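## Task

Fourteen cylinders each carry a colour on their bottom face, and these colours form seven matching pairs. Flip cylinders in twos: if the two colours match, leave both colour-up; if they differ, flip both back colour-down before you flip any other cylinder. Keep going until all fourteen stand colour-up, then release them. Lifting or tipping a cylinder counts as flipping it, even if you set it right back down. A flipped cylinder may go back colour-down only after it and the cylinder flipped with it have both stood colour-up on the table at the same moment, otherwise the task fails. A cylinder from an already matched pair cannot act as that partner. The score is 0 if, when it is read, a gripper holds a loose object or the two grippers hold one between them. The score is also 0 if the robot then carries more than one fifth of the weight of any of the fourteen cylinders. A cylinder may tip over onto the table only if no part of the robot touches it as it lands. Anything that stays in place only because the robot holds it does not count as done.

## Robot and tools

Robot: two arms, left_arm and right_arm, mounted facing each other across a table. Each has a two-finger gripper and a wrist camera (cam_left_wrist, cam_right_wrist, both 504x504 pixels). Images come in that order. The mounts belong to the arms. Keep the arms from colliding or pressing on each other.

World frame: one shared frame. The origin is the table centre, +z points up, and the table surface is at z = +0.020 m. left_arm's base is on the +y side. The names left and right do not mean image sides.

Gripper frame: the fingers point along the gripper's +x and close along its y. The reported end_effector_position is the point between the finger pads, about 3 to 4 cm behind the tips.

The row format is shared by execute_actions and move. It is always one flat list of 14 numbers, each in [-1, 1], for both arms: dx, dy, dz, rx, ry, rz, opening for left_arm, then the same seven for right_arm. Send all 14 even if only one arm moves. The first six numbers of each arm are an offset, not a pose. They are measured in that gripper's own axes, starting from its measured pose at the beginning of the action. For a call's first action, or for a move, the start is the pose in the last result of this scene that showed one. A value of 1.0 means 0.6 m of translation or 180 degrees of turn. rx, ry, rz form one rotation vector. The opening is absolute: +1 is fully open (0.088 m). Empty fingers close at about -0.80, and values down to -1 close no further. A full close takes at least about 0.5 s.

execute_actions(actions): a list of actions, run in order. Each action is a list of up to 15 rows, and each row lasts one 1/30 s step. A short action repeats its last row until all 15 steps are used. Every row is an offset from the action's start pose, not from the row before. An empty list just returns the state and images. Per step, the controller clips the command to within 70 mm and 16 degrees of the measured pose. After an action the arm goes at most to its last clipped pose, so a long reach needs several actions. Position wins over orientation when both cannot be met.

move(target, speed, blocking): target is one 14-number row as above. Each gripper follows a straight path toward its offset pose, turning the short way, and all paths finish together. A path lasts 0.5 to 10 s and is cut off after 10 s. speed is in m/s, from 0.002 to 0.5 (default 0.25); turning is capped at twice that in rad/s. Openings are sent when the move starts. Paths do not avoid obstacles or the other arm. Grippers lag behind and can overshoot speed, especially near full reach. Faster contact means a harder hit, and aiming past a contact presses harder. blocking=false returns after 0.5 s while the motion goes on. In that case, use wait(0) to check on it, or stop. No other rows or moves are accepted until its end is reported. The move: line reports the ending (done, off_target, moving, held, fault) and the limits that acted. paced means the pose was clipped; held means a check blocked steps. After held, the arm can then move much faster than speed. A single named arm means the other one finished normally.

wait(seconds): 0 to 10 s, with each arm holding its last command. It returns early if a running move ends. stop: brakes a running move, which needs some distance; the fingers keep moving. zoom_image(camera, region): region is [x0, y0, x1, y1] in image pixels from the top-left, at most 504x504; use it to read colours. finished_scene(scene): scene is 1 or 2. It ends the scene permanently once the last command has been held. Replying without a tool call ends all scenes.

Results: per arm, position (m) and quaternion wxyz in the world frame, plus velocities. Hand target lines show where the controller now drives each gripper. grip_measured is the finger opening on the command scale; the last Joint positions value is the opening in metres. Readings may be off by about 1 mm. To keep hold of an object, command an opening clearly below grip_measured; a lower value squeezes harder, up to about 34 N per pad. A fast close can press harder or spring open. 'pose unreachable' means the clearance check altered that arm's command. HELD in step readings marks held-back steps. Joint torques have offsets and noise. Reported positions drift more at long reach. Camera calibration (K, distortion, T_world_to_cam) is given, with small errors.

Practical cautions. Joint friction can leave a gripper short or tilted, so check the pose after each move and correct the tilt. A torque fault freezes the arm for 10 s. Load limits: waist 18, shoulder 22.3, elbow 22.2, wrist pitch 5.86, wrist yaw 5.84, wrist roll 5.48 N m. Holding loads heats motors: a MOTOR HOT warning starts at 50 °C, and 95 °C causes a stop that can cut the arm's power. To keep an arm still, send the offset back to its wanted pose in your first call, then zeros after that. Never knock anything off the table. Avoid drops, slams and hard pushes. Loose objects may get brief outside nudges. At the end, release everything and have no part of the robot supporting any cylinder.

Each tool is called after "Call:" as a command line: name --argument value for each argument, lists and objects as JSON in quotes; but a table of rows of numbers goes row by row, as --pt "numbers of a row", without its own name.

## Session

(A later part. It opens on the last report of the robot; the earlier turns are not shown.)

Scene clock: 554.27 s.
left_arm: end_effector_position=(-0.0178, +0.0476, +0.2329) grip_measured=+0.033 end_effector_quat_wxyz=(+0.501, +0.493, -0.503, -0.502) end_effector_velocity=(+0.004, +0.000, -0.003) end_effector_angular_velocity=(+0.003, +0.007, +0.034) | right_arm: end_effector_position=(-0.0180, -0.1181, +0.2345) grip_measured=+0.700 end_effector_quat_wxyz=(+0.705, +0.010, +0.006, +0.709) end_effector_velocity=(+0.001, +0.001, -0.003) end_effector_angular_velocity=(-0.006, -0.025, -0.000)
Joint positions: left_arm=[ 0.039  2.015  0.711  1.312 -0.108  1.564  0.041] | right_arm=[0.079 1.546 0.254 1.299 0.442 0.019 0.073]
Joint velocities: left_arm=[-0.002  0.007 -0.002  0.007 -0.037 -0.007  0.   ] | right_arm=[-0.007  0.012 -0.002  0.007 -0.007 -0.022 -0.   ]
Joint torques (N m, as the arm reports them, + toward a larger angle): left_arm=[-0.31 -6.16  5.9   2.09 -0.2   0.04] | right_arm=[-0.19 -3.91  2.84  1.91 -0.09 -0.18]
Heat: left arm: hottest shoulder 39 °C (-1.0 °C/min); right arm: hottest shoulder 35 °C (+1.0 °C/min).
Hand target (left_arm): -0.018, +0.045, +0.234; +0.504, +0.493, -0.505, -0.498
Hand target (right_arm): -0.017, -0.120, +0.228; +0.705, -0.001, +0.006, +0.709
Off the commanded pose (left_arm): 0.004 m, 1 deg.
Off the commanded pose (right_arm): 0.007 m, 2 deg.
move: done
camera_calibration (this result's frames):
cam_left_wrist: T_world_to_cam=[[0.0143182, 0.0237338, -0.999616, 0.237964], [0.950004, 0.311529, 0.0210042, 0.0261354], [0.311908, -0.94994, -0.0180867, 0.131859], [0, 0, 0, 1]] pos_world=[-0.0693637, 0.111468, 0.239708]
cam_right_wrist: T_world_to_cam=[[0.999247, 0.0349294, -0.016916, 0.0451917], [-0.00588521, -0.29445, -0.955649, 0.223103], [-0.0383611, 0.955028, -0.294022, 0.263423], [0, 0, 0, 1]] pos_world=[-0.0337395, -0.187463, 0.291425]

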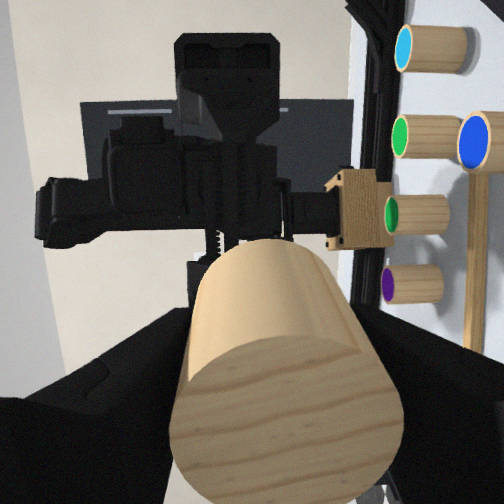

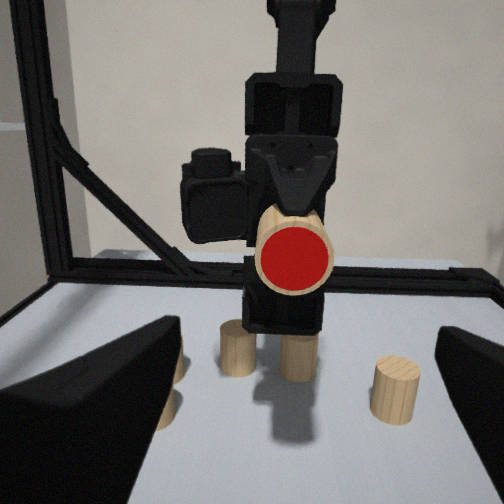

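Call:
move --target '[0,0,0,0,0,0,-0.35,0.203,-0.002,-0.007,-0.005,0.002,0,0.7]' --speed 0.12

Call:
execute_actions --actions '[[[0,0,0,0,0,0,-0.35,0,0,0,0,0,0,-0.35]],[[0,0,0,0,0,0,-0.35,0,0,0,0,0,0,-0.35]],[[0,0,0,0,0,0,0.6,0,0,0,0,0,0,-0.35]]]'

Call:
move --target '[-0.075,0.008,0,0,0,0,0.6,-0.15,0,0,-0.004,0,0,-0.35]' --speed 0.2

Call:
move --target '[0,0,0,0,0,0,0.6,-0.1,-0.075,-0.152,0,0.505,0,-0.35]' --speed 0.4

Scene clock: 559.00 s.
left_arm: end_effector_position=(-0.0178, +0.0475, +0.2326) grip_measured=+0.033 end_effector_quat_wxyz=(+0.501, +0.494, -0.503, -0.502) end_effector_velocity=(+0.000, +0.001, -0.004) end_effector_angular_velocity=(+0.022, +0.019, +0.005) | right_arm: end_effector_position=(-0.0178, +0.0005, +0.2339) grip_measured=+0.700 end_effector_quat_wxyz=(+0.705, +0.007, +0.003, +0.709) end_effector_velocity=(-0.000, +0.002, -0.006) end_effector_angular_velocity=(-0.030, -0.002, +0.005)
Joint positions: left_arm=[ 0.039  2.016  0.711  1.313 -0.108  1.565  0.041] | right_arm=[-0.084  1.895  0.699  1.202  0.279  0.012  0.073]
Joint velocities: left_arm=[-0.002 -0.002 -0.002 -0.022 -0.007 -0.022  0.   ] | right_arm=[-0.002  0.002  0.007 -0.037 -0.007  0.007  0.   ]
Joint torques (N m, as the arm reports them, + toward a larger angle): left_arm=[ 0.02 -6.85  4.79  1.69  0.01 -0.03] | right_arm=[-0.21 -6.56  6.14  1.61 -0.12 -0.17]
Heat: left arm: hottest shoulder 39 °C (-1.0 °C/min); right arm: hottest shoulder 35 °C (+1.0 °C/min).
Hand target (left_arm): -0.018, +0.048, +0.233; +0.501, +0.494, -0.503, -0.502
Hand target (right_arm): -0.018, +0.004, +0.231; +0.705, +0.002, +0.002, +0.709
Off the commanded pose (left_arm): 0.000 m, 0 deg.
Off the commanded pose (right_arm): 0.004 m, 1 deg.
move: done
camera_calibration (this result's frames):
cam_left_wrist: T_world_to_cam=[[0.0146872, 0.0237359, -0.99961, 0.237748], [0.949877, 0.311895, 0.0213624, 0.0260268], [0.31228, -0.94982, -0.0179654, 0.131714], [0, 0, 0, 1]] pos_world=[-0.0693457, 0.111344, 0.239465]
cam_right_wrist: T_world_to_cam=[[0.999368, 0.0345004, -0.0085219, 0.0388785], [0.00201315, -0.294378, -0.955687, 0.257666], [-0.0354802, 0.955066, -0.294262, 0.150098], [0, 0, 0, 1]] pos_world=[-0.0340471, -0.0688436, 0.290747]

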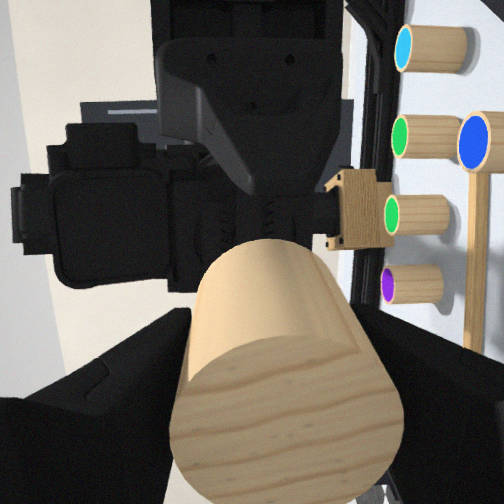

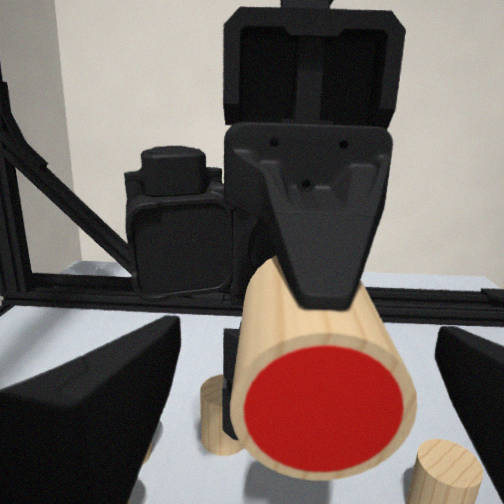

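Scene clock: 560.50 s.
left_arm: end_effector_position=(-0.0181, +0.0476, +0.2327) grip_measured=+0.592 end_effector_quat_wxyz=(+0.501, +0.493, -0.503, -0.502) end_effector_velocity=(+0.002, +0.001, +0.001) end_effector_angular_velocity=(+0.003, +0.007, +0.010) | right_arm: end_effector_position=(-0.0175, +0.0005, +0.2339) grip_measured=+0.024 end_effector_quat_wxyz=(+0.706, +0.007, +0.003, +0.709) end_effector_velocity=(+0.000, -0.000, +0.002) end_effector_angular_velocity=(+0.007, -0.005, +0.005)
Joint positions: left_arm=[ 0.039  2.016  0.711  1.313 -0.107  1.565  0.068] | right_arm=[-0.084  1.895  0.699  1.202  0.28   0.012  0.04 ]
Joint velocities: left_arm=[ 0.002 -0.007 -0.002 -0.007 -0.007 -0.007  0.004] | right_arm=[-0.002 -0.002 -0.002  0.007 -0.007 -0.007 -0.   ]
Joint torques (N m, as the arm reports them, + toward a larger angle): left_arm=[ 0.1  -6.8   4.78  1.73 -0.01 -0.02] | right_arm=[ 0.04 -7.97  4.82  1.82  0.01 -0.01]
Heat: left arm: hottest shoulder 40 °C (-1.0 °C/min); right arm: hottest shoulder 35 °C (+1.0 °C/min).
Hand target (left_arm): -0.018, +0.048, +0.233; +0.501, +0.493, -0.503, -0.502
Hand target (right_arm): -0.018, +0.001, +0.234; +0.706, +0.007, +0.003, +0.709
Off the commanded pose (left_arm): 0.000 m, 0 deg.
Off the commanded pose (right_arm): 0.000 m, 0 deg.
Step readings (end_effector_position; steps 1 to 15: 1st action; 16 to 30: 2nd action; 31 to 45: 3rd action):
0: left_arm (-0.0178, +0.0475, +0.2326) | right_arm (-0.0178, +0.0005, +0.2339)
1: left_arm (-0.0178, +0.0475, +0.2326) | right_arm (-0.0178, +0.0005, +0.2339)
2: left_arm (-0.0178, +0.0475, +0.2326) | right_arm (-0.0178, +0.0005, +0.2339)
4: left_arm (-0.0178, +0.0475, +0.2326) | right_arm (-0.0178, +0.0005, +0.2338)
8: left_arm (-0.0181, +0.0476, +0.2326) | right_arm (-0.0175, +0.0005, +0.2339)
15: left_arm (-0.0181, +0.0476, +0.2326) | right_arm (-0.0175, +0.0005, +0.2339)
16: left_arm (-0.0181, +0.0476, +0.2326) | right_arm (-0.0175, +0.0005, +0.2339)
17: left_arm (-0.0181, +0.0476, +0.2326) | right_arm (-0.0175, +0.0005, +0.2339)
19: left_arm (-0.0181, +0.0476, +0.2326) | right_arm (-0.0175, +0.0005, +0.2339)
23: left_arm (-0.0181, +0.0476, +0.2326) | right_arm (-0.0175, +0.0005, +0.2339)
30: left_arm (-0.0181, +0.0476, +0.2326) | right_arm (-0.0175, +0.0005, +0.2339)
31: left_arm (-0.0181, +0.0476, +0.2326) | right_arm (-0.0175, +0.0005, +0.2339)
32: left_arm (-0.0181, +0.0476, +0.2326) | right_arm (-0.0175, +0.0005, +0.2339)
34: left_arm (-0.0181, +0.0476, +0.2327) | right_arm (-0.0175, +0.0006, +0.2338)
38: left_arm (-0.0181, +0.0476, +0.2327) | right_arm (-0.0175, +0.0005, +0.2339)
45: end_effector_position above
camera_calibration (this result's frames):
cam_left_wrist: T_world_to_cam=[[0.0146757, 0.0233397, -0.99962, 0.237855], [0.950234, 0.310815, 0.0212078, 0.0263934], [0.311192, -0.950184, -0.0176167, 0.13174], [0, 0, 0, 1]] pos_world=[-0.0695672, 0.111422, 0.239526]
cam_right_wrist: T_world_to_cam=[[0.999407, 0.0333566, -0.0085267, 0.0385915], [0.00167171, -0.294381, -0.955687, 0.257669], [-0.0343886, 0.955106, -0.294263, 0.150094], [0, 0, 0, 1]] pos_world=[-0.0338378, -0.06879, 0.290747]

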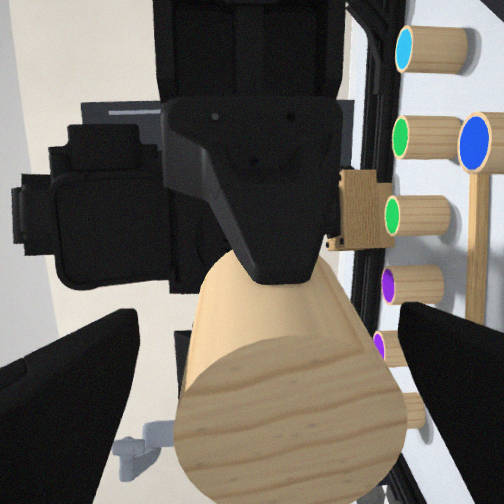

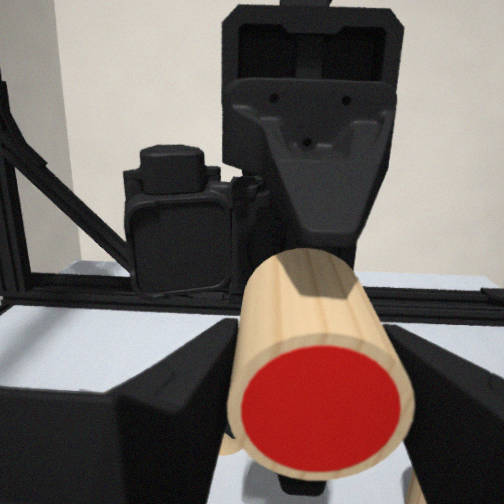

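Scene clock: 561.47 s.
left_arm: end_effector_position=(-0.0179, +0.0908, +0.2334) grip_measured=+0.600 end_effector_quat_wxyz=(+0.498, +0.495, -0.502, -0.506) end_effector_velocity=(-0.002, +0.001, +0.001) end_effector_angular_velocity=(+0.003, +0.007, -0.010) | right_arm: end_effector_position=(-0.0175, -0.0864, +0.2327) grip_measured=+0.024 end_effector_quat_wxyz=(+0.705, +0.004, +0.001, +0.709) end_effector_velocity=(+0.001, -0.003, -0.001) end_effector_angular_velocity=(-0.007, +0.005, -0.005)
Joint positions: left_arm=[ 0.023  1.906  0.529  1.375 -0.119  1.565  0.068] | right_arm=[0.019 1.657 0.363 1.298 0.383 0.006 0.04 ]
Joint velocities: left_arm=[-0.002 -0.007 -0.002 -0.007  0.007 -0.007  0.   ] | right_arm=[ 0.002 -0.012 -0.012 -0.007  0.007  0.007  0.   ]
Joint torques (N m, as the arm reports them, + toward a larger angle): left_arm=[-0.32 -6.96  4.    2.01 -0.21 -0.08] | right_arm=[ 0.51 -6.68  3.2   2.01  0.09 -0.18]
Heat: left arm: hottest shoulder 40 °C (-1.0 °C/min); right arm: hottest shoulder 35 °C (+1.0 °C/min).
Hand target (left_arm): -0.018, +0.093, +0.237; +0.501, +0.493, -0.503, -0.502
Hand target (right_arm): -0.017, -0.089, +0.233; +0.706, +0.003, -0.001, +0.709
Off the commanded pose (left_arm): 0.004 m, 1 deg.
Off the commanded pose (right_arm): 0.003 m, 0 deg.
move: done
camera_calibration (this result's frames):
cam_left_wrist: T_world_to_cam=[[0.0159846, 0.0331213, -0.999324, 0.236612], [0.951384, 0.306959, 0.0253916, 0.0121811], [0.307592, -0.951146, -0.0266045, 0.174949], [0, 0, 0, 1]] pos_world=[-0.0691841, 0.154826, 0.240797]
cam_right_wrist: T_world_to_cam=[[0.999417, 0.0340764, -0.00213694, 0.0400205], [0.00808226, -0.296923, -0.954867, 0.230553], [-0.0331729, 0.954293, -0.297025, 0.233408], [0, 0, 0, 1]] pos_world=[-0.0341177, -0.155647, 0.289561]

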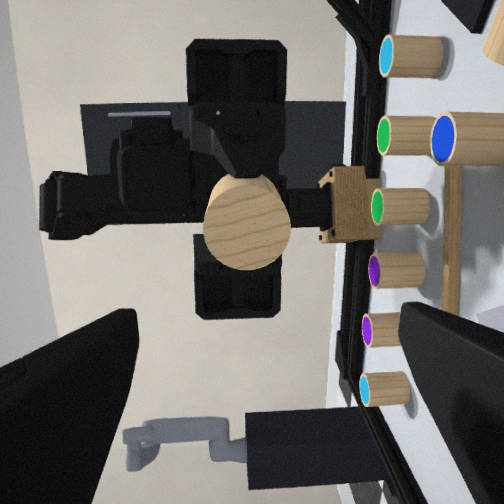

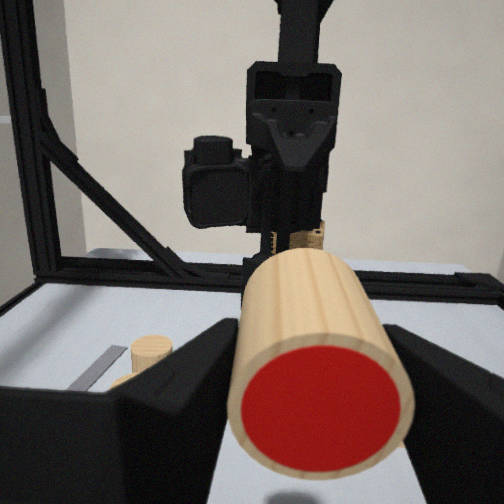

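Scene clock: 563.97 s.
left_arm: end_effector_position=(-0.0179, +0.0908, +0.2334) grip_measured=+0.600 end_effector_quat_wxyz=(+0.498, +0.495, -0.502, -0.506) end_effector_velocity=(-0.004, +0.001, -0.001) end_effector_angular_velocity=(+0.007, -0.008, -0.015) | right_arm: end_effector_position=(+0.0277, -0.1477, +0.1418) grip_measured=+0.024 end_effector_quat_wxyz=(+0.502, -0.501, +0.501, +0.496) end_effector_velocity=(+0.002, -0.005, -0.001) end_effector_angular_velocity=(-0.037, +0.002, +0.015)
Joint positions: left_arm=[ 0.023  1.906  0.529  1.375 -0.119  1.565  0.068] | right_arm=[-0.222  1.779  1.189 -0.987  0.005  0.152  0.04 ]
Joint velocities: left_arm=[-0.007 -0.002 -0.002 -0.007  0.007  0.007  0.   ] | right_arm=[-0.007  0.012  0.012 -0.037 -0.007 -0.022 -0.   ]
Joint torques (N m, as the arm reports them, + toward a larger angle): left_arm=[-0.15 -5.86  4.44  1.73  0.   -0.05] | right_arm=[-0.07 -6.4   6.74 -0.05 -0.12 -0.18]
Heat: left arm: hottest shoulder 40 °C (-2.0 °C/min); right arm: hottest shoulder 35 °C (+1.0 °C/min).
Hand target (left_arm): -0.018, +0.091, +0.233; +0.498, +0.495, -0.502, -0.505
Hand target (right_arm): +0.028, -0.145, +0.141; +0.499, -0.503, +0.503, +0.496
Off the commanded pose (left_arm): 0.000 m, 0 deg.
Off the commanded pose (right_arm): 0.002 m, 1 deg.
move: done
camera_calibration (this result's frames):
cam_left_wrist: T_world_to_cam=[[0.0159846, 0.0331213, -0.999324, 0.236612], [0.951384, 0.306959, 0.0253916, 0.0121811], [0.307592, -0.951146, -0.0266045, 0.174949], [0, 0, 0, 1]] pos_world=[-0.0691841, 0.154826, 0.240797]
cam_right_wrist: T_world_to_cam=[[0.999734, -0.00111917, -0.0230362, -0.00552194], [0.00598274, -0.952047, 0.305895, -0.150231], [-0.0222739, -0.305951, -0.951787, 0.172761], [0, 0, 0, 1]] pos_world=[0.0102673, -0.0901769, 0.210259]

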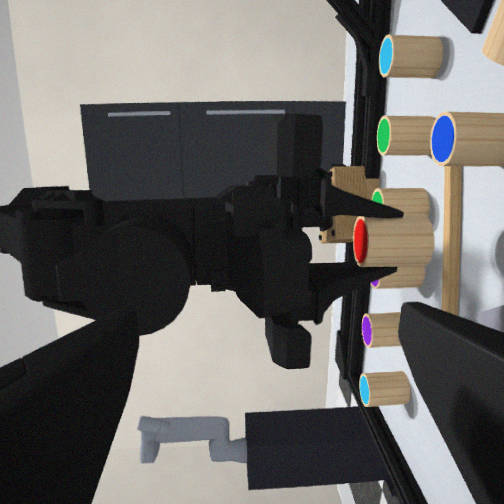

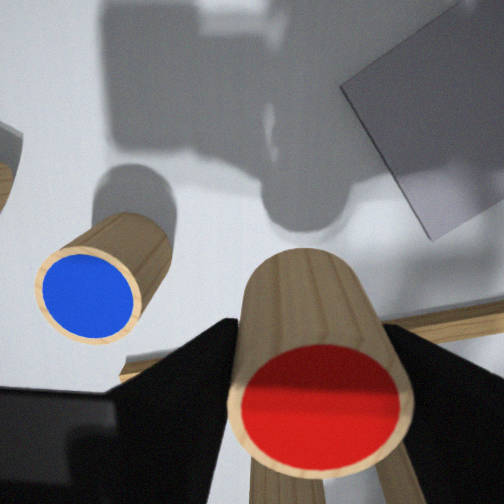

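Call:
move --target '[0,0,0,0,0,0,0.6,0.109,0,0,0,0,0,-0.35]' --speed 0.08

Call:
execute_actions --actions '[[[0,0,0,0,0,0,0.6,0,0,0,0,0,0,0.4]]]'

Call:
wait --seconds 2.5

Call:
execute_actions --actions '[[[0,0,0,0,0,0,0.6,0,0,0,0,0,0,-0.35]],[[0,0,0,0,0,0,0.6,0,0,0,0,0,0,-0.35]]]'

Call:
move --target '[0,0,0,0,0,0,0.6,-0.1,0,0,0,0,0,-0.35]' --speed 0.2

Call:
move --target '[0,0,0,0,0,0,0.6,-0.152,0.075,0.17,0,-0.498,0,-0.35]' --speed 0.4

Scene clock: 569.23 s.
left_arm: end_effector_position=(-0.0179, +0.0909, +0.2333) grip_measured=+0.600 end_effector_quat_wxyz=(+0.497, +0.495, -0.502, -0.506) end_effector_velocity=(+0.002, -0.001, -0.002) end_effector_angular_velocity=(+0.007, +0.006, +0.020) | right_arm: end_effector_position=(+0.0273, -0.1441, +0.0826) grip_measured=+0.024 end_effector_quat_wxyz=(+0.506, -0.496, +0.497, +0.501) end_effector_velocity=(-0.006, -0.004, -0.001) end_effector_angular_velocity=(-0.017, +0.034, +0.010)
Joint positions: left_arm=[ 0.023  1.906  0.529  1.375 -0.119  1.565  0.068] | right_arm=[-0.222  1.88   1.057 -0.735  0.005  0.152  0.04 ]
Joint velocities: left_arm=[-0.002  0.002  0.002 -0.007 -0.022 -0.007  0.   ] | right_arm=[ 0.002  0.002 -0.002 -0.007 -0.037 -0.007 -0.   ]
Joint torques (N m, as the arm reports them, + toward a larger angle): left_arm=[ 0.04 -5.82  4.45  1.75  0.01 -0.05] | right_arm=[-0.02 -6.47  3.46  0.37  0.01 -0.04]
Heat: left arm: hottest shoulder 40 °C (-2.0 °C/min); right arm: hottest shoulder 35 °C (+2.0 °C/min).
Hand target (left_arm): -0.018, +0.091, +0.233; +0.497, +0.495, -0.502, -0.506
Hand target (right_arm): +0.028, -0.148, +0.077; +0.502, -0.502, +0.501, +0.496
Off the commanded pose (left_arm): 0.000 m, 0 deg.
Off the commanded pose (right_arm): 0.007 m, 1 deg.
move: done
camera_calibration (this result's frames):
cam_left_wrist: T_world_to_cam=[[0.0160355, 0.0334991, -0.99931, 0.236449], [0.951383, 0.306949, 0.0255561, 0.012109], [0.307594, -0.951136, -0.0269484, 0.175104], [0, 0, 0, 1]] pos_world=[-0.0691728, 0.15491, 0.240695]
cam_right_wrist: T_world_to_cam=[[0.999665, -0.000267106, -0.0258786, -0.0061101], [0.00718666, -0.957754, 0.287499, -0.128011], [-0.0248621, -0.287588, -0.957431, 0.120696], [0, 0, 0, 1]] pos_world=[0.0100288, -0.0878939, 0.152203]

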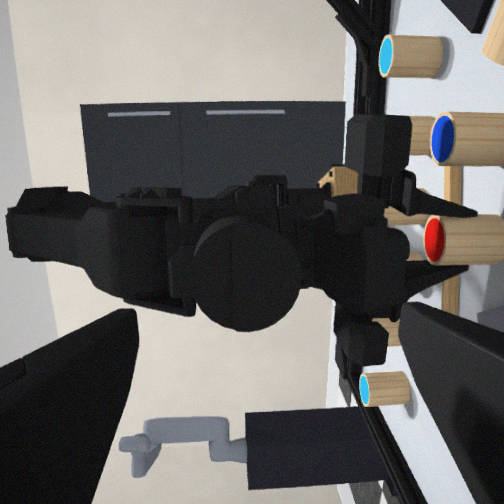

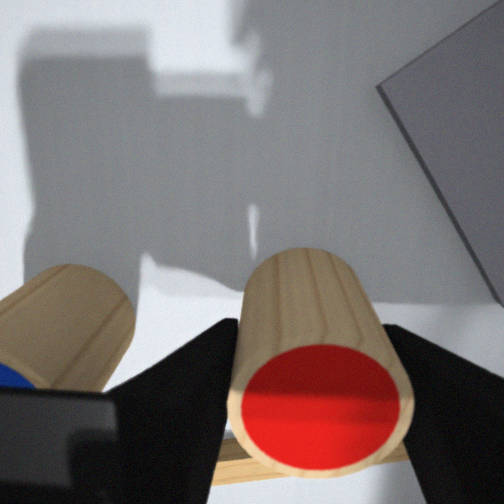

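Scene clock: 569.73 s.
left_arm: end_effector_position=(-0.0179, +0.0909, +0.2333) grip_measured=+0.600 end_effector_quat_wxyz=(+0.497, +0.495, -0.502, -0.506) end_effector_velocity=(-0.006, +0.001, -0.001) end_effector_angular_velocity=(+0.008, +0.021, -0.029) | right_arm: end_effector_position=(+0.0273, -0.1441, +0.0826) grip_measured=+0.394 end_effector_quat_wxyz=(+0.506, -0.496, +0.497, +0.501) end_effector_velocity=(+0.000, -0.005, +0.000) end_effector_angular_velocity=(-0.023, +0.004, +0.005)
Joint positions: left_arm=[ 0.023  1.906  0.529  1.375 -0.119  1.565  0.068] | right_arm=[-0.222  1.88   1.057 -0.735  0.005  0.152  0.058]
Joint velocities: left_arm=[-0.007 -0.002 -0.002 -0.007  0.022 -0.022 -0.   ] | right_arm=[-0.002 -0.002 -0.002 -0.022 -0.007 -0.007  0.003]
Joint torques (N m, as the arm reports them, + toward a larger angle): left_arm=[ 0.04 -5.77  4.5   1.71  0.02 -0.06] | right_arm=[ 0.09 -7.79  4.74  0.12  0.   -0.02]
Heat: left arm: hottest shoulder 40 °C (-2.0 °C/min); right arm: hottest shoulder 35 °C (+2.0 °C/min).
Hand target (left_arm): -0.018, +0.091, +0.233; +0.497, +0.495, -0.502, -0.506
Hand target (right_arm): +0.027, -0.144, +0.083; +0.506, -0.496, +0.497, +0.501
Off the commanded pose (left_arm): 0.000 m, 0 deg.
Off the commanded pose (right_arm): 0.000 m, 0 deg.
Step readings (end_effector_position):
0: left_arm (-0.0179, +0.0909, +0.2333) | right_arm (+0.0273, -0.1441, +0.0826)
1: left_arm (-0.0179, +0.0909, +0.2333) | right_arm (+0.0273, -0.1441, +0.0826)
2: left_arm (-0.0179, +0.0909, +0.2333) | right_arm (+0.0273, -0.1441, +0.0826)
4: left_arm (-0.0179, +0.0909, +0.2333) | right_arm (+0.0273, -0.1441, +0.0826)
8: left_arm (-0.0179, +0.0909, +0.2333) | right_arm (+0.0273, -0.1441, +0.0826)
15: end_effector_position above
camera_calibration (this result's frames):
cam_left_wrist: T_world_to_cam=[[0.0160355, 0.0334991, -0.99931, 0.236449], [0.951383, 0.306949, 0.0255561, 0.012109], [0.307594, -0.951136, -0.0269484, 0.175104], [0, 0, 0, 1]] pos_world=[-0.0691728, 0.15491, 0.240695]
cam_right_wrist: T_world_to_cam=[[0.999655, -0.000644928, -0.026261, -0.00607593], [0.00693602, -0.957741, 0.287548, -0.128014], [-0.0253367, -0.287631, -0.957406, 0.120696], [0, 0, 0, 1]] pos_world=[0.0100198, -0.087892, 0.152206]

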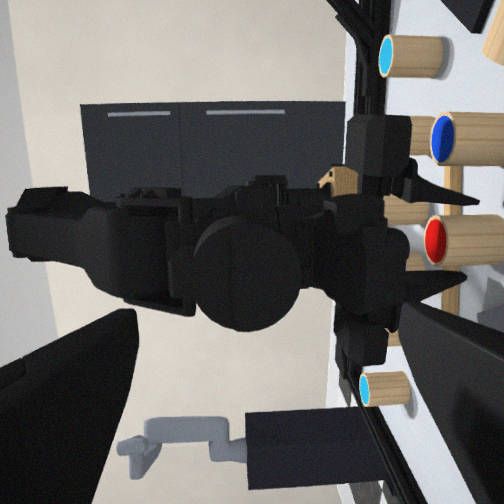

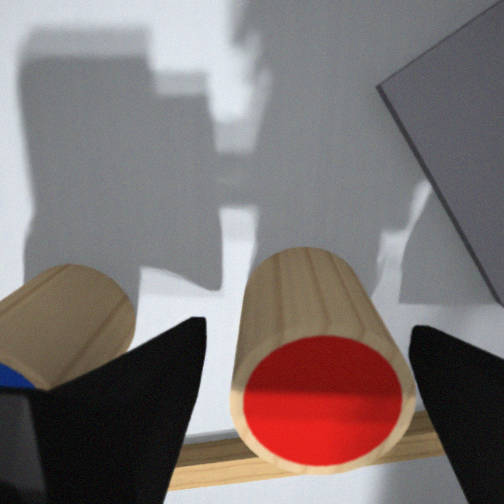

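Scene clock: 572.23 s.
left_arm: end_effector_position=(-0.0179, +0.0909, +0.2333) grip_measured=+0.600 end_effector_quat_wxyz=(+0.497, +0.495, -0.502, -0.506) end_effector_velocity=(+0.000, +0.002, -0.006) end_effector_angular_velocity=(+0.027, +0.033, +0.005) | right_arm: end_effector_position=(+0.0273, -0.1441, +0.0826) grip_measured=+0.400 end_effector_quat_wxyz=(+0.506, -0.496, +0.497, +0.501) end_effector_velocity=(-0.001, +0.001, +0.002) end_effector_angular_velocity=(+0.011, +0.009, -0.010)
Joint positions: left_arm=[ 0.023  1.906  0.529  1.375 -0.119  1.565  0.068] | right_arm=[-0.222  1.88   1.057 -0.735  0.005  0.152  0.059]
Joint velocities: left_arm=[-0.002 -0.002 -0.007 -0.022 -0.007 -0.037 -0.   ] | right_arm=[-0.002 -0.007 -0.002  0.007 -0.007  0.007 -0.   ]
Joint torques (N m, as the arm reports them, + toward a larger angle): left_arm=[-0.07 -5.73  4.49  1.74 -0.01 -0.02] | right_arm=[ 0.04 -7.81  4.75  0.13 -0.01 -0.03]
Heat: left arm: hottest shoulder 40 °C (-2.0 °C/min); right arm: hottest shoulder 36 °C (+3.0 °C/min).
Hand target (left_arm): -0.018, +0.091, +0.233; +0.497, +0.495, -0.502, -0.506
Hand target (right_arm): +0.027, -0.144, +0.083; +0.506, -0.496, +0.497, +0.501
Off the commanded pose (left_arm): 0.000 m, 0 deg.
Off the commanded pose (right_arm): 0.000 m, 0 deg.
wait: 2.50 s; at rest by 0.17 s
camera_calibration (this result's frames):
cam_left_wrist: T_world_to_cam=[[0.0160355, 0.0334991, -0.99931, 0.236449], [0.951383, 0.306949, 0.0255561, 0.012109], [0.307594, -0.951136, -0.0269484, 0.175104], [0, 0, 0, 1]] pos_world=[-0.0691728, 0.15491, 0.240695]
cam_right_wrist: T_world_to_cam=[[0.999655, -0.000644928, -0.026261, -0.00607593], [0.00693602, -0.957741, 0.287548, -0.128014], [-0.0253367, -0.287631, -0.957406, 0.120696], [0, 0, 0, 1]] pos_world=[0.0100198, -0.087892, 0.152206]

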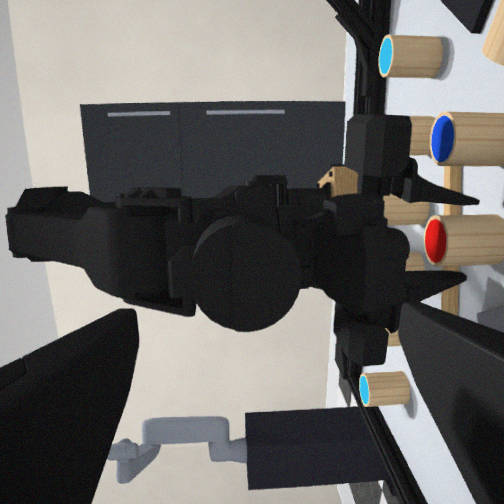

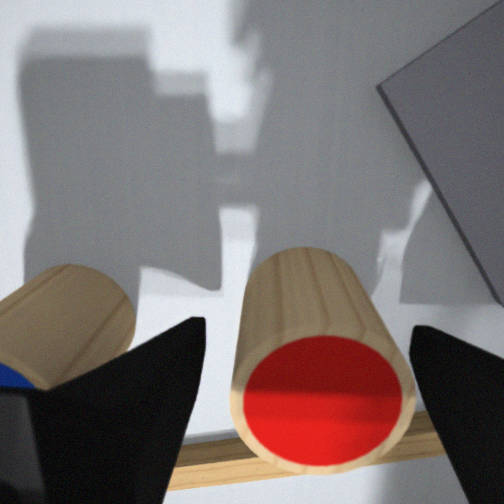

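Scene clock: 573.23 s.
left_arm: end_effector_position=(-0.0179, +0.0909, +0.2333) grip_measured=+0.600 end_effector_quat_wxyz=(+0.497, +0.495, -0.502, -0.506) end_effector_velocity=(-0.002, +0.001, -0.001) end_effector_angular_velocity=(+0.007, +0.006, -0.010) | right_arm: end_effector_position=(+0.0274, -0.1441, +0.0826) grip_measured=+0.025 end_effector_quat_wxyz=(+0.506, -0.496, +0.497, +0.501) end_effector_velocity=(-0.002, -0.002, +0.000) end_effector_angular_velocity=(-0.008, +0.006, +0.025)
Joint positions: left_arm=[ 0.023  1.906  0.529  1.375 -0.119  1.565  0.068] | right_arm=[-0.222  1.88   1.057 -0.735  0.006  0.152  0.04 ]
Joint velocities: left_arm=[-0.002 -0.002 -0.002 -0.007  0.007 -0.007 -0.   ] | right_arm=[ 0.002 -0.002 -0.002 -0.007 -0.007 -0.022 -0.   ]
Joint torques (N m, as the arm reports them, + toward a larger angle): left_arm=[-0.04 -5.82  4.46  1.73 -0.01 -0.06] | right_arm=[ 0.08 -7.79  4.72  0.14 -0.01 -0.02]
Heat: left arm: hottest shoulder 40 °C (-2.0 °C/min); right arm: hottest shoulder 36 °C (+2.0 °C/min).
Hand target (left_arm): -0.018, +0.091, +0.233; +0.497, +0.495, -0.502, -0.506
Hand target (right_arm): +0.027, -0.144, +0.083; +0.506, -0.496, +0.497, +0.501
Off the commanded pose (left_arm): 0.000 m, 0 deg.
Off the commanded pose (right_arm): 0.000 m, 0 deg.
Step readings (end_effector_position; steps 1 to 15: 1st action; 16 to 30: 2nd action):
0: left_arm (-0.0179, +0.0909, +0.2333) | right_arm (+0.0273, -0.1441, +0.0826)
1: left_arm (-0.0179, +0.0909, +0.2333) | right_arm (+0.0273, -0.1441, +0.0826)
2: left_arm (-0.0179, +0.0909, +0.2333) | right_arm (+0.0273, -0.1441, +0.0826)
4: left_arm (-0.0179, +0.0909, +0.2333) | right_arm (+0.0274, -0.1441, +0.0826)
8: left_arm (-0.0179, +0.0909, +0.2333) | right_arm (+0.0274, -0.1441, +0.0826)
15: left_arm (-0.0179, +0.0909, +0.2333) | right_arm (+0.0274, -0.1441, +0.0826)
16: left_arm (-0.0179, +0.0909, +0.2333) | right_arm (+0.0274, -0.1441, +0.0826)
17: left_arm (-0.0179, +0.0909, +0.2333) | right_arm (+0.0274, -0.1441, +0.0826)
19: left_arm (-0.0179, +0.0909, +0.2333) | right_arm (+0.0274, -0.1441, +0.0826)
23: left_arm (-0.0179, +0.0909, +0.2333) | right_arm (+0.0274, -0.1441, +0.0826)
30: end_effector_position above
camera_calibration (this result's frames):
cam_left_wrist: T_world_to_cam=[[0.0160355, 0.0334991, -0.99931, 0.236449], [0.951383, 0.306949, 0.0255561, 0.012109], [0.307594, -0.951136, -0.0269484, 0.175104], [0, 0, 0, 1]] pos_world=[-0.0691728, 0.15491, 0.240695]
cam_right_wrist: T_world_to_cam=[[0.999685, -0.000664838, -0.0250736, -0.00636012], [0.0065805, -0.95768, 0.287758, -0.128069], [-0.0242038, -0.287833, -0.957375, 0.120622], [0, 0, 0, 1]] pos_world=[0.0101204, -0.0879344, 0.152174]

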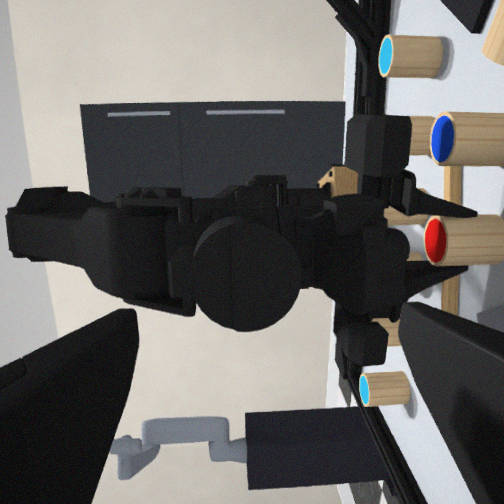

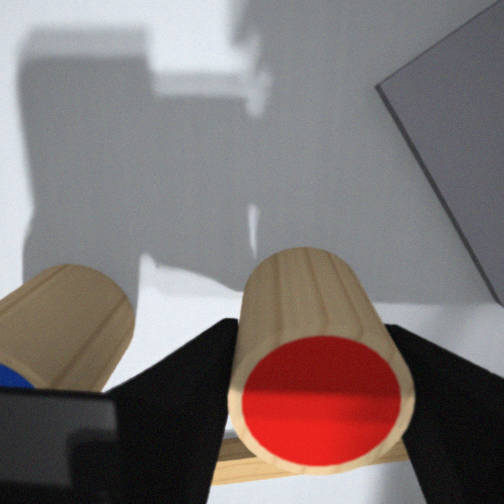

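Scene clock: 574.10 s.
left_arm: end_effector_position=(-0.0179, +0.0909, +0.2333) grip_measured=+0.600 end_effector_quat_wxyz=(+0.497, +0.495, -0.502, -0.506) end_effector_velocity=(-0.004, -0.000, +0.000) end_effector_angular_velocity=(+0.003, +0.007, -0.015) | right_arm: end_effector_position=(+0.0280, -0.1482, +0.1369) grip_measured=+0.025 end_effector_quat_wxyz=(+0.502, -0.501, +0.501, +0.496) end_effector_velocity=(-0.000, -0.001, +0.005) end_effector_angular_velocity=(-0.004, +0.007, +0.005)
Joint positions: left_arm=[ 0.023  1.906  0.529  1.375 -0.119  1.565  0.068] | right_arm=[-0.222  1.783  1.173 -0.966  0.006  0.152  0.04 ]
Joint velocities: left_arm=[-0.007 -0.002  0.002 -0.007  0.007 -0.007 -0.   ] | right_arm=[-0.002 -0.007  0.012 -0.022 -0.007 -0.007 -0.001]
Joint torques (N m, as the arm reports them, + toward a larger angle): left_arm=[-0.07 -5.72  4.51  1.73 -0.01 -0.04] | right_arm=[ 0.18 -8.51  6.67 -0.12  0.02  0.02]
Heat: left arm: hottest shoulder 40 °C (-2.0 °C/min); right arm: hottest shoulder 36 °C (+2.0 °C/min).
Hand target (left_arm): -0.018, +0.091, +0.233; +0.497, +0.495, -0.502, -0.506
Hand target (right_arm): +0.027, -0.145, +0.142; +0.506, -0.496, +0.497, +0.501
Off the commanded pose (left_arm): 0.000 m, 0 deg.
Off the commanded pose (right_arm): 0.007 m, 1 deg.
move: done
camera_calibration (this result's frames):
cam_left_wrist: T_world_to_cam=[[0.0160355, 0.0334991, -0.99931, 0.236449], [0.951383, 0.306949, 0.0255561, 0.012109], [0.307594, -0.951136, -0.0269484, 0.175104], [0, 0, 0, 1]] pos_world=[-0.0691728, 0.15491, 0.240695]
cam_right_wrist: T_world_to_cam=[[0.999747, -0.00108637, -0.0224515, -0.00601815], [0.00580813, -0.952425, 0.304716, -0.149092], [-0.0217145, -0.30477, -0.952178, 0.168174], [0, 0, 0, 1]] pos_world=[0.0105344, -0.0907511, 0.205427]

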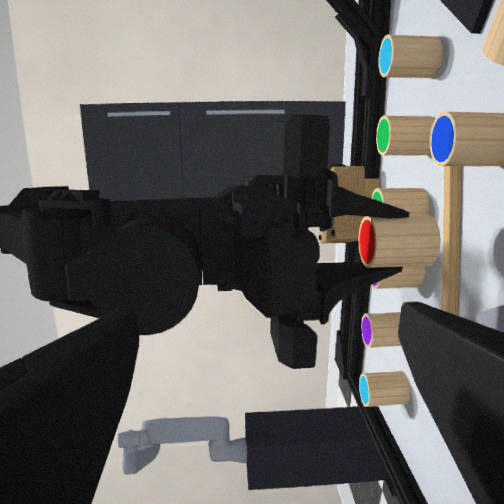

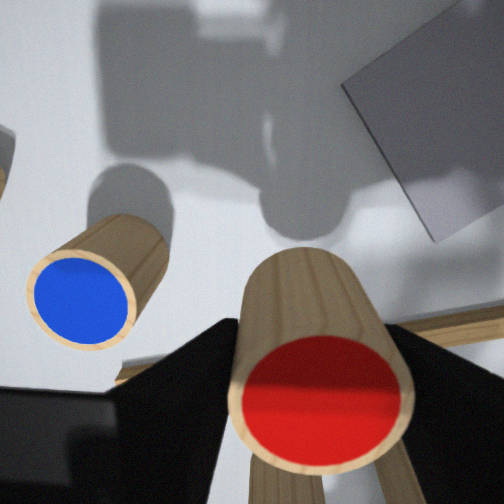

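Scene clock: 576.67 s.
left_arm: end_effector_position=(-0.0179, +0.0909, +0.2331) grip_measured=+0.600 end_effector_quat_wxyz=(+0.497, +0.495, -0.502, -0.506) end_effector_velocity=(-0.002, +0.001, -0.001) end_effector_angular_velocity=(+0.008, +0.021, +0.000) | right_arm: end_effector_position=(-0.0174, -0.0447, +0.2346) grip_measured=+0.024 end_effector_quat_wxyz=(+0.706, +0.007, +0.004, +0.708) end_effector_velocity=(-0.002, -0.000, -0.002) end_effector_angular_velocity=(-0.002, -0.008, +0.010)
Joint positions: left_arm=[ 0.023  1.906  0.529  1.375 -0.119  1.565  0.068] | right_arm=[-0.037  1.769  0.521  1.251  0.329  0.014  0.04 ]
Joint velocities: left_arm=[-0.007 -0.002 -0.002 -0.007 -0.007 -0.022 -0.   ] | right_arm=[ 0.002  0.007 -0.002  0.007 -0.007 -0.007 -0.   ]
Joint torques (N m, as the arm reports them, + toward a larger angle): left_arm=[-0.07 -5.78  4.49  1.75  0.03 -0.03] | right_arm=[ 0.31 -5.65  3.4   2.09  0.13 -0.13]
Heat: left arm: hottest shoulder 40 °C (-2.0 °C/min); right arm: hottest shoulder 36 °C (+2.0 °C/min).
Hand target (left_arm): -0.018, +0.091, +0.233; +0.497, +0.495, -0.502, -0.506
Hand target (right_arm): -0.017, -0.046, +0.228; +0.707, -0.003, +0.005, +0.708
Off the commanded pose (left_arm): 0.000 m, 0 deg.
Off the commanded pose (right_arm): 0.007 m, 2 deg.
move: done
camera_calibration (this result's frames):
cam_left_wrist: T_world_to_cam=[[0.0160864, 0.0338769, -0.999297, 0.236257], [0.951381, 0.30694, 0.0257206, 0.0120788], [0.307595, -0.951126, -0.0272923, 0.175172], [0, 0, 0, 1]] pos_world=[-0.0691742, 0.1549, 0.240561]
cam_right_wrist: T_world_to_cam=[[0.999464, 0.0310562, -0.0103322, 0.040273], [-0.000646304, -0.296893, -0.95491, 0.244659], [-0.0327234, 0.954406, -0.296714, 0.19405], [0, 0, 0, 1]] pos_world=[-0.0337433, -0.113816, 0.291621]

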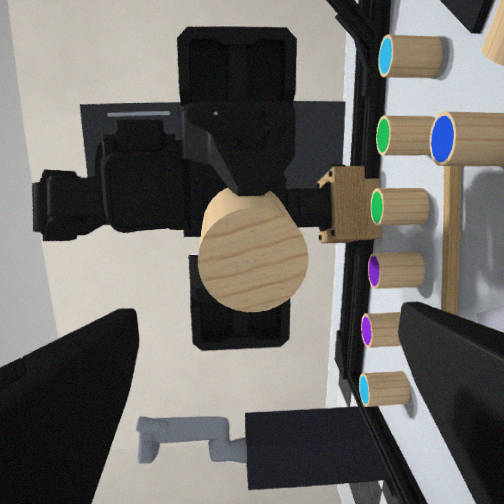

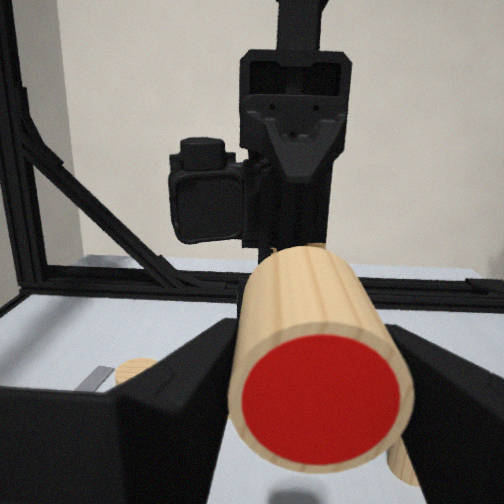

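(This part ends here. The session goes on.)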